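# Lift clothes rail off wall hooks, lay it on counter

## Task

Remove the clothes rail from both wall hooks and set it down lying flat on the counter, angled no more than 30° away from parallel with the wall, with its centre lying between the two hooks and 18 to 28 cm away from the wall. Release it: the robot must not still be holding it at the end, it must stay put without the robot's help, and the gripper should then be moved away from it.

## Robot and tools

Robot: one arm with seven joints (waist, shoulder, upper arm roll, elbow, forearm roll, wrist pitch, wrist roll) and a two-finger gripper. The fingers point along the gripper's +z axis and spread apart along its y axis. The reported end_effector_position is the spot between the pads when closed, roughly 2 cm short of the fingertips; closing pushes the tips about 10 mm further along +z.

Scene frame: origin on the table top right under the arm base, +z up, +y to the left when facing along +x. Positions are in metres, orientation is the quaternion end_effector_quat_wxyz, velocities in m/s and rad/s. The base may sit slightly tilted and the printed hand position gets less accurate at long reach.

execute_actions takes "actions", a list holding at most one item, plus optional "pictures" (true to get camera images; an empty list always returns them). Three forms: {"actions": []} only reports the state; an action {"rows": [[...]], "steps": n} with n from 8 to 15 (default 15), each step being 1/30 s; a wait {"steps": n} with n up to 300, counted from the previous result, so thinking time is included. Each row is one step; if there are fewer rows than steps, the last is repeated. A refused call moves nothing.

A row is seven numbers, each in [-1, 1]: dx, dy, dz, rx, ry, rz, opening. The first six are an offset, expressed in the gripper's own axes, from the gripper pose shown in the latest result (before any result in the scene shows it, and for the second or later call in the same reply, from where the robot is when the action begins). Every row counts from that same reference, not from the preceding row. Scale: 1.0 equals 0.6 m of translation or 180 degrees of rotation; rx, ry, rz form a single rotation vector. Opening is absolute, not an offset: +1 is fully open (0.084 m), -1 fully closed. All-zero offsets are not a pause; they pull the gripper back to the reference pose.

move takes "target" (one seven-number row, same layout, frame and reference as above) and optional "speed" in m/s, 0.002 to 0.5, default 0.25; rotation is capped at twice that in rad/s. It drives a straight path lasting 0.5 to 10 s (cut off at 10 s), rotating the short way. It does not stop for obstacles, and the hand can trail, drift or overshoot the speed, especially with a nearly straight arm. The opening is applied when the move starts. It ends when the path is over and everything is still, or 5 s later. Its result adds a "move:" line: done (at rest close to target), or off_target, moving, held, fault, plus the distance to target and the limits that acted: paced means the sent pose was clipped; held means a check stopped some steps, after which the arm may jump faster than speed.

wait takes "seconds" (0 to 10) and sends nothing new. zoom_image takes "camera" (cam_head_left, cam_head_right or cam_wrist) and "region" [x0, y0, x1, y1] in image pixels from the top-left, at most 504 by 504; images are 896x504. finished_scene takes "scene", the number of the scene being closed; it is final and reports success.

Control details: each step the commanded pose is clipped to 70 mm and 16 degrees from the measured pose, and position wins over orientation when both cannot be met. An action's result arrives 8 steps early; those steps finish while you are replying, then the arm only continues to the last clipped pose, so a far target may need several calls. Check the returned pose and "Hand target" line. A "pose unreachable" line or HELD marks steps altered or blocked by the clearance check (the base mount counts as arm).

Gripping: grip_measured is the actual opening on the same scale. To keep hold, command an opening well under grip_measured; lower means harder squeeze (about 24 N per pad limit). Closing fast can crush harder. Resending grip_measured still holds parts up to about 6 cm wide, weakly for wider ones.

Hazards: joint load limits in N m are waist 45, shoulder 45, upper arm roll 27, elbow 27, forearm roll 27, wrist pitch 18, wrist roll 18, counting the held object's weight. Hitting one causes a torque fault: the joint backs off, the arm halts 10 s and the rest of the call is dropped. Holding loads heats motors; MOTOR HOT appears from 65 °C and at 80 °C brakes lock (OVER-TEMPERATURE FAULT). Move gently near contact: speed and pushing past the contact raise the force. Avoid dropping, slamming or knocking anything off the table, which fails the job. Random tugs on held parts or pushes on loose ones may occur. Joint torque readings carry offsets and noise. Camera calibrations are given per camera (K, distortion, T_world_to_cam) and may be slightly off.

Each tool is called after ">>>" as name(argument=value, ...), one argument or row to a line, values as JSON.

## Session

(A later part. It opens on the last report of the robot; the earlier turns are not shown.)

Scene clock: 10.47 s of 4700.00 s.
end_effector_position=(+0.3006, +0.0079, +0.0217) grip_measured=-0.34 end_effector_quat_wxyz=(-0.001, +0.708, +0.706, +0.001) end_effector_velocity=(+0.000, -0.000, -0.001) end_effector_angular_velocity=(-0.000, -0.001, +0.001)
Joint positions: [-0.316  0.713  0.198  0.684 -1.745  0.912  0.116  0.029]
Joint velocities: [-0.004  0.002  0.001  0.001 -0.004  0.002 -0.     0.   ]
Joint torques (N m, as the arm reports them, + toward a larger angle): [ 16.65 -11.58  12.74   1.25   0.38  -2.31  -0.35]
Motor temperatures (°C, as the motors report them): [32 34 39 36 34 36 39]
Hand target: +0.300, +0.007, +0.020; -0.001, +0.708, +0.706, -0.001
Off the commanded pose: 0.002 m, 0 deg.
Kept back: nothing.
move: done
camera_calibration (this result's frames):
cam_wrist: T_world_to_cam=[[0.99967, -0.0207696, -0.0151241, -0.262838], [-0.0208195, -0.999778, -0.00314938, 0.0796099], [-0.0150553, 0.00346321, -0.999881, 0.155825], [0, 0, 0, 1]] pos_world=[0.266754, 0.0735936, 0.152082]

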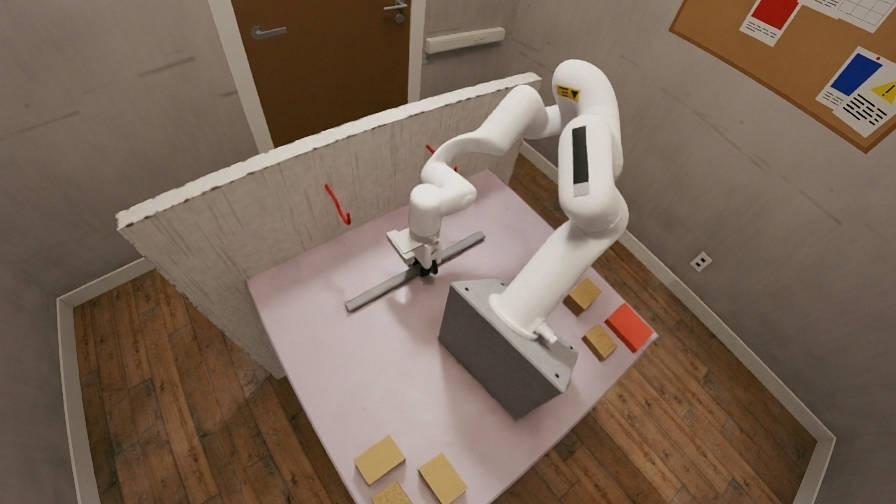

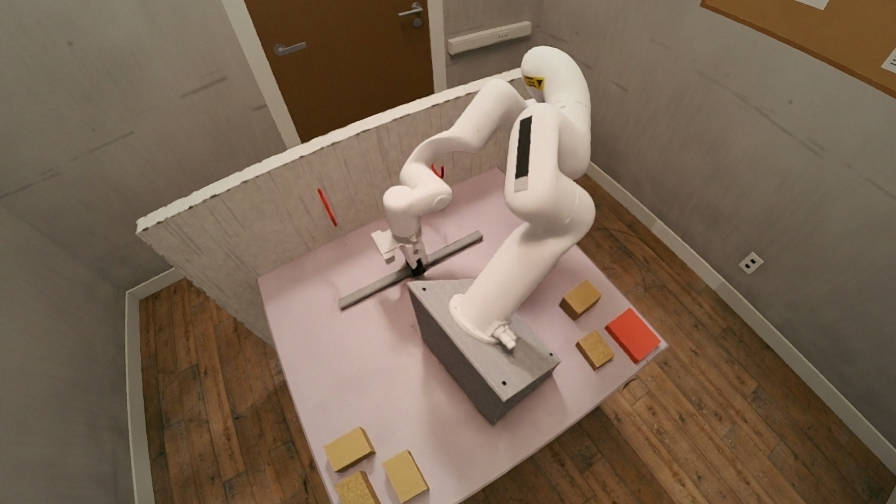

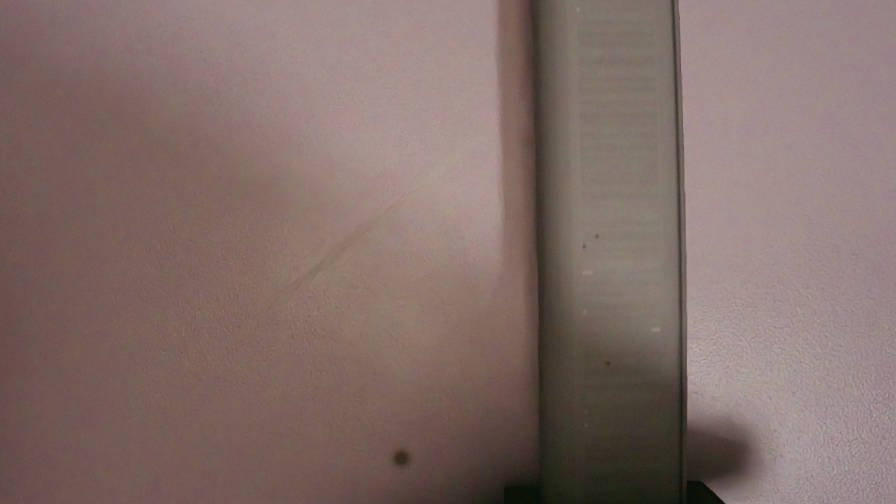

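>>> move(
  target=[0,0,0,0,0,0,0.3],
)

>>> move(
  target=[0,0,-0.2,0,0,0,0.3],
)

Scene clock: 11.40 s of 4700.00 s.
end_effector_position=(+0.3006, +0.0079, +0.0216) grip_measured=+0.29 end_effector_quat_wxyz=(-0.001, +0.708, +0.706, +0.001) end_effector_velocity=(-0.000, +0.001, +0.000) end_effector_angular_velocity=(+0.002, -0.001, +0.000)
Joint positions: [-0.315  0.713  0.197  0.684 -1.745  0.911  0.116  0.056]
Joint velocities: [-0.     0.     0.001 -0.    -0.001 -0.001  0.001 -0.   ]
Joint torques (N m, as the arm reports them, + toward a larger angle): [ 19.23 -13.52  15.92   0.32   0.89  -2.03  -0.03]
Motor temperatures (°C, as the motors report them): [32 34 40 36 34 36 39]
Hand target: +0.301, +0.008, +0.022; -0.001, +0.708, +0.706, +0.001
Off the commanded pose: 0.000 m, 0 deg.
Kept back: nothing.
move: done
camera_calibration (this result's frames):
cam_wrist: T_world_to_cam=[[0.999666, -0.0208425, -0.015286, -0.262791], [-0.0208914, -0.999777, -0.00304291, 0.0795769], [-0.0152191, 0.00336123, -0.999879, 0.1558], [0, 0, 0, 1]] pos_world=[0.266737, 0.0735583, 0.152006]

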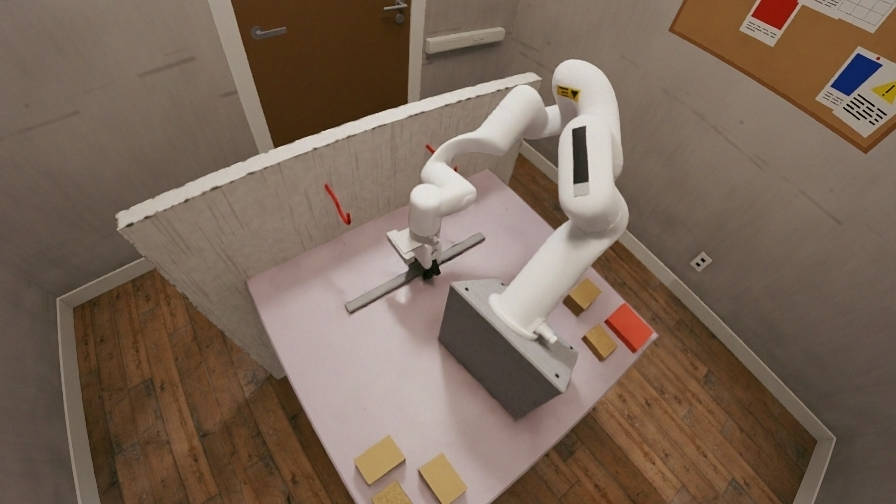

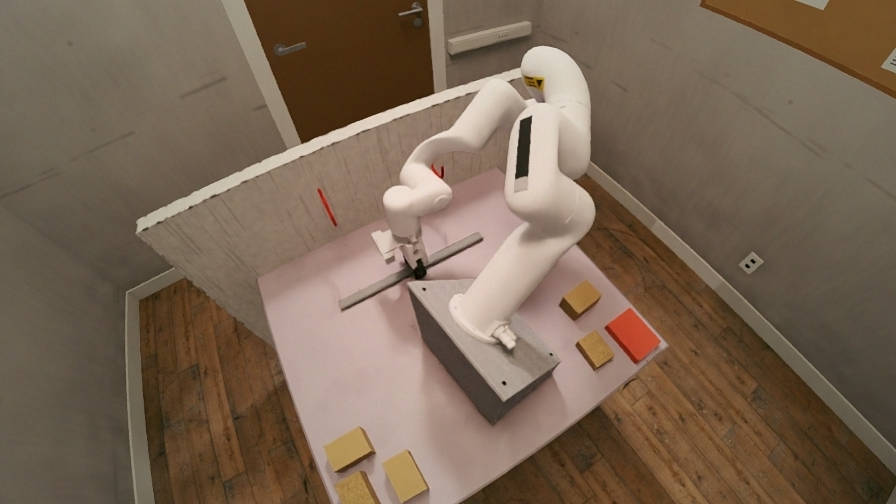

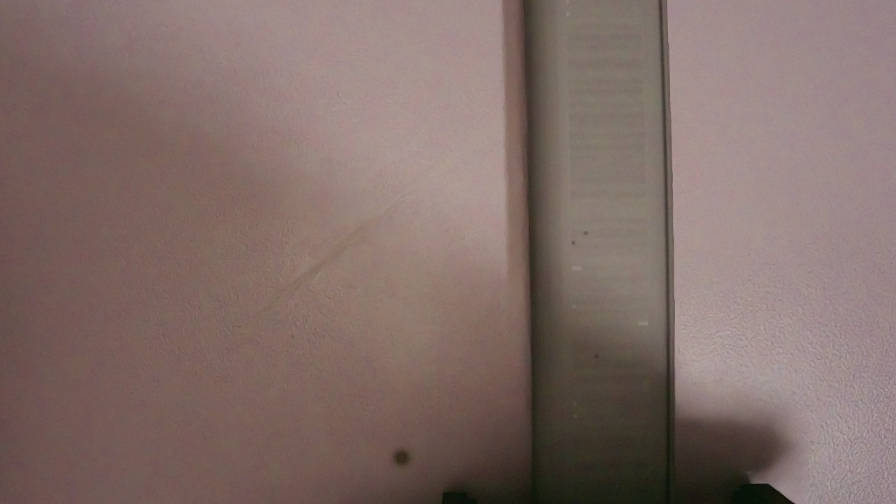

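Scene clock: 12.43 s of 4700.00 s.
end_effector_position=(+0.3001, +0.0077, +0.1409) grip_measured=+0.29 end_effector_quat_wxyz=(-0.000, +0.708, +0.707, +0.000) end_effector_velocity=(+0.001, +0.001, +0.003) end_effector_angular_velocity=(+0.003, -0.003, +0.002)
Joint positions: [-0.222  0.401  0.405  0.542 -1.326  0.967 -0.06   0.056]
Joint velocities: [ 0.002 -0.004  0.006  0.     0.007 -0.001 -0.005 -0.   ]
Joint torques (N m, as the arm reports them, + toward a larger angle): [ 17.06 -12.51  14.99   6.62   0.98  -1.96  -0.33]
Motor temperatures (°C, as the motors report them): [32 34 40 36 34 36 39]
Hand target: +0.300, +0.008, +0.141; -0.000, +0.708, +0.707, +0.001
Off the commanded pose: 0.001 m, 0 deg.
Kept back: nothing.
move: done
camera_calibration (this result's frames):
cam_wrist: T_world_to_cam=[[0.999671, -0.0202419, -0.0157763, -0.260381], [-0.0202766, -0.999792, -0.00204255, 0.0794155], [-0.0157317, 0.00236177, -0.999873, 0.27527], [0, 0, 0, 1]] pos_world=[0.266236, 0.0734782, 0.27129]

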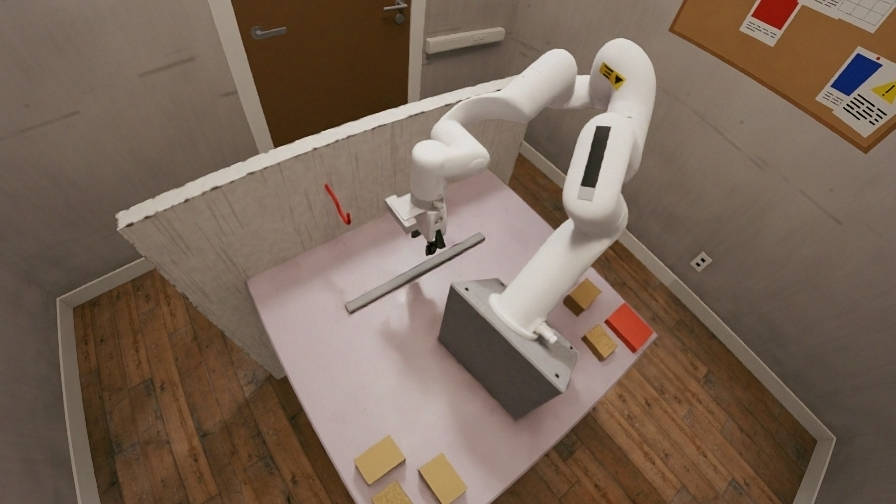

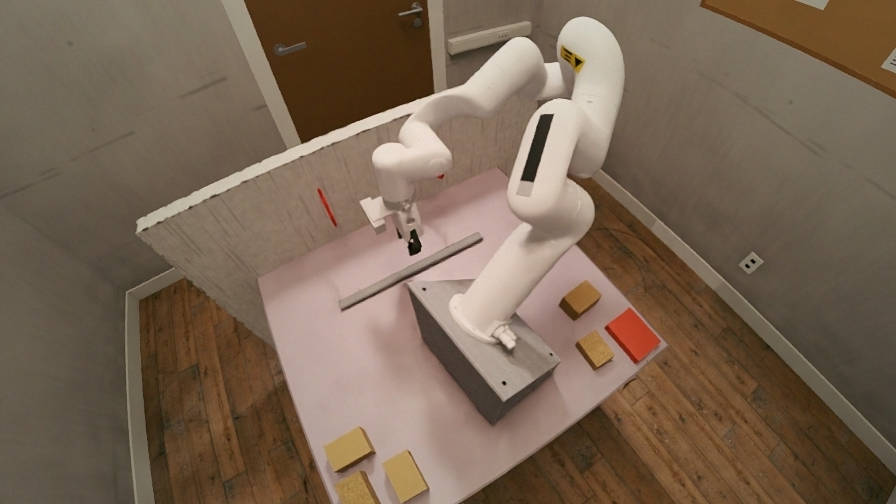

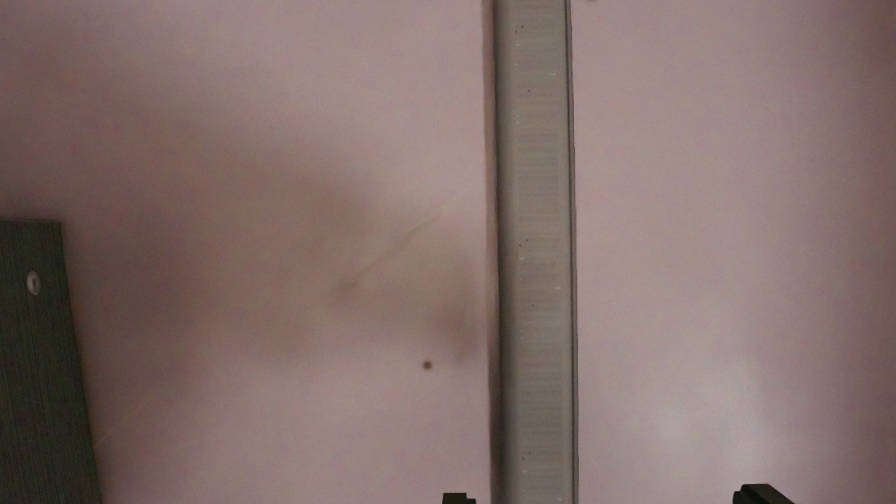

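>>> finished_scene(
  scene=2,
)

The scene is finished: the task was done.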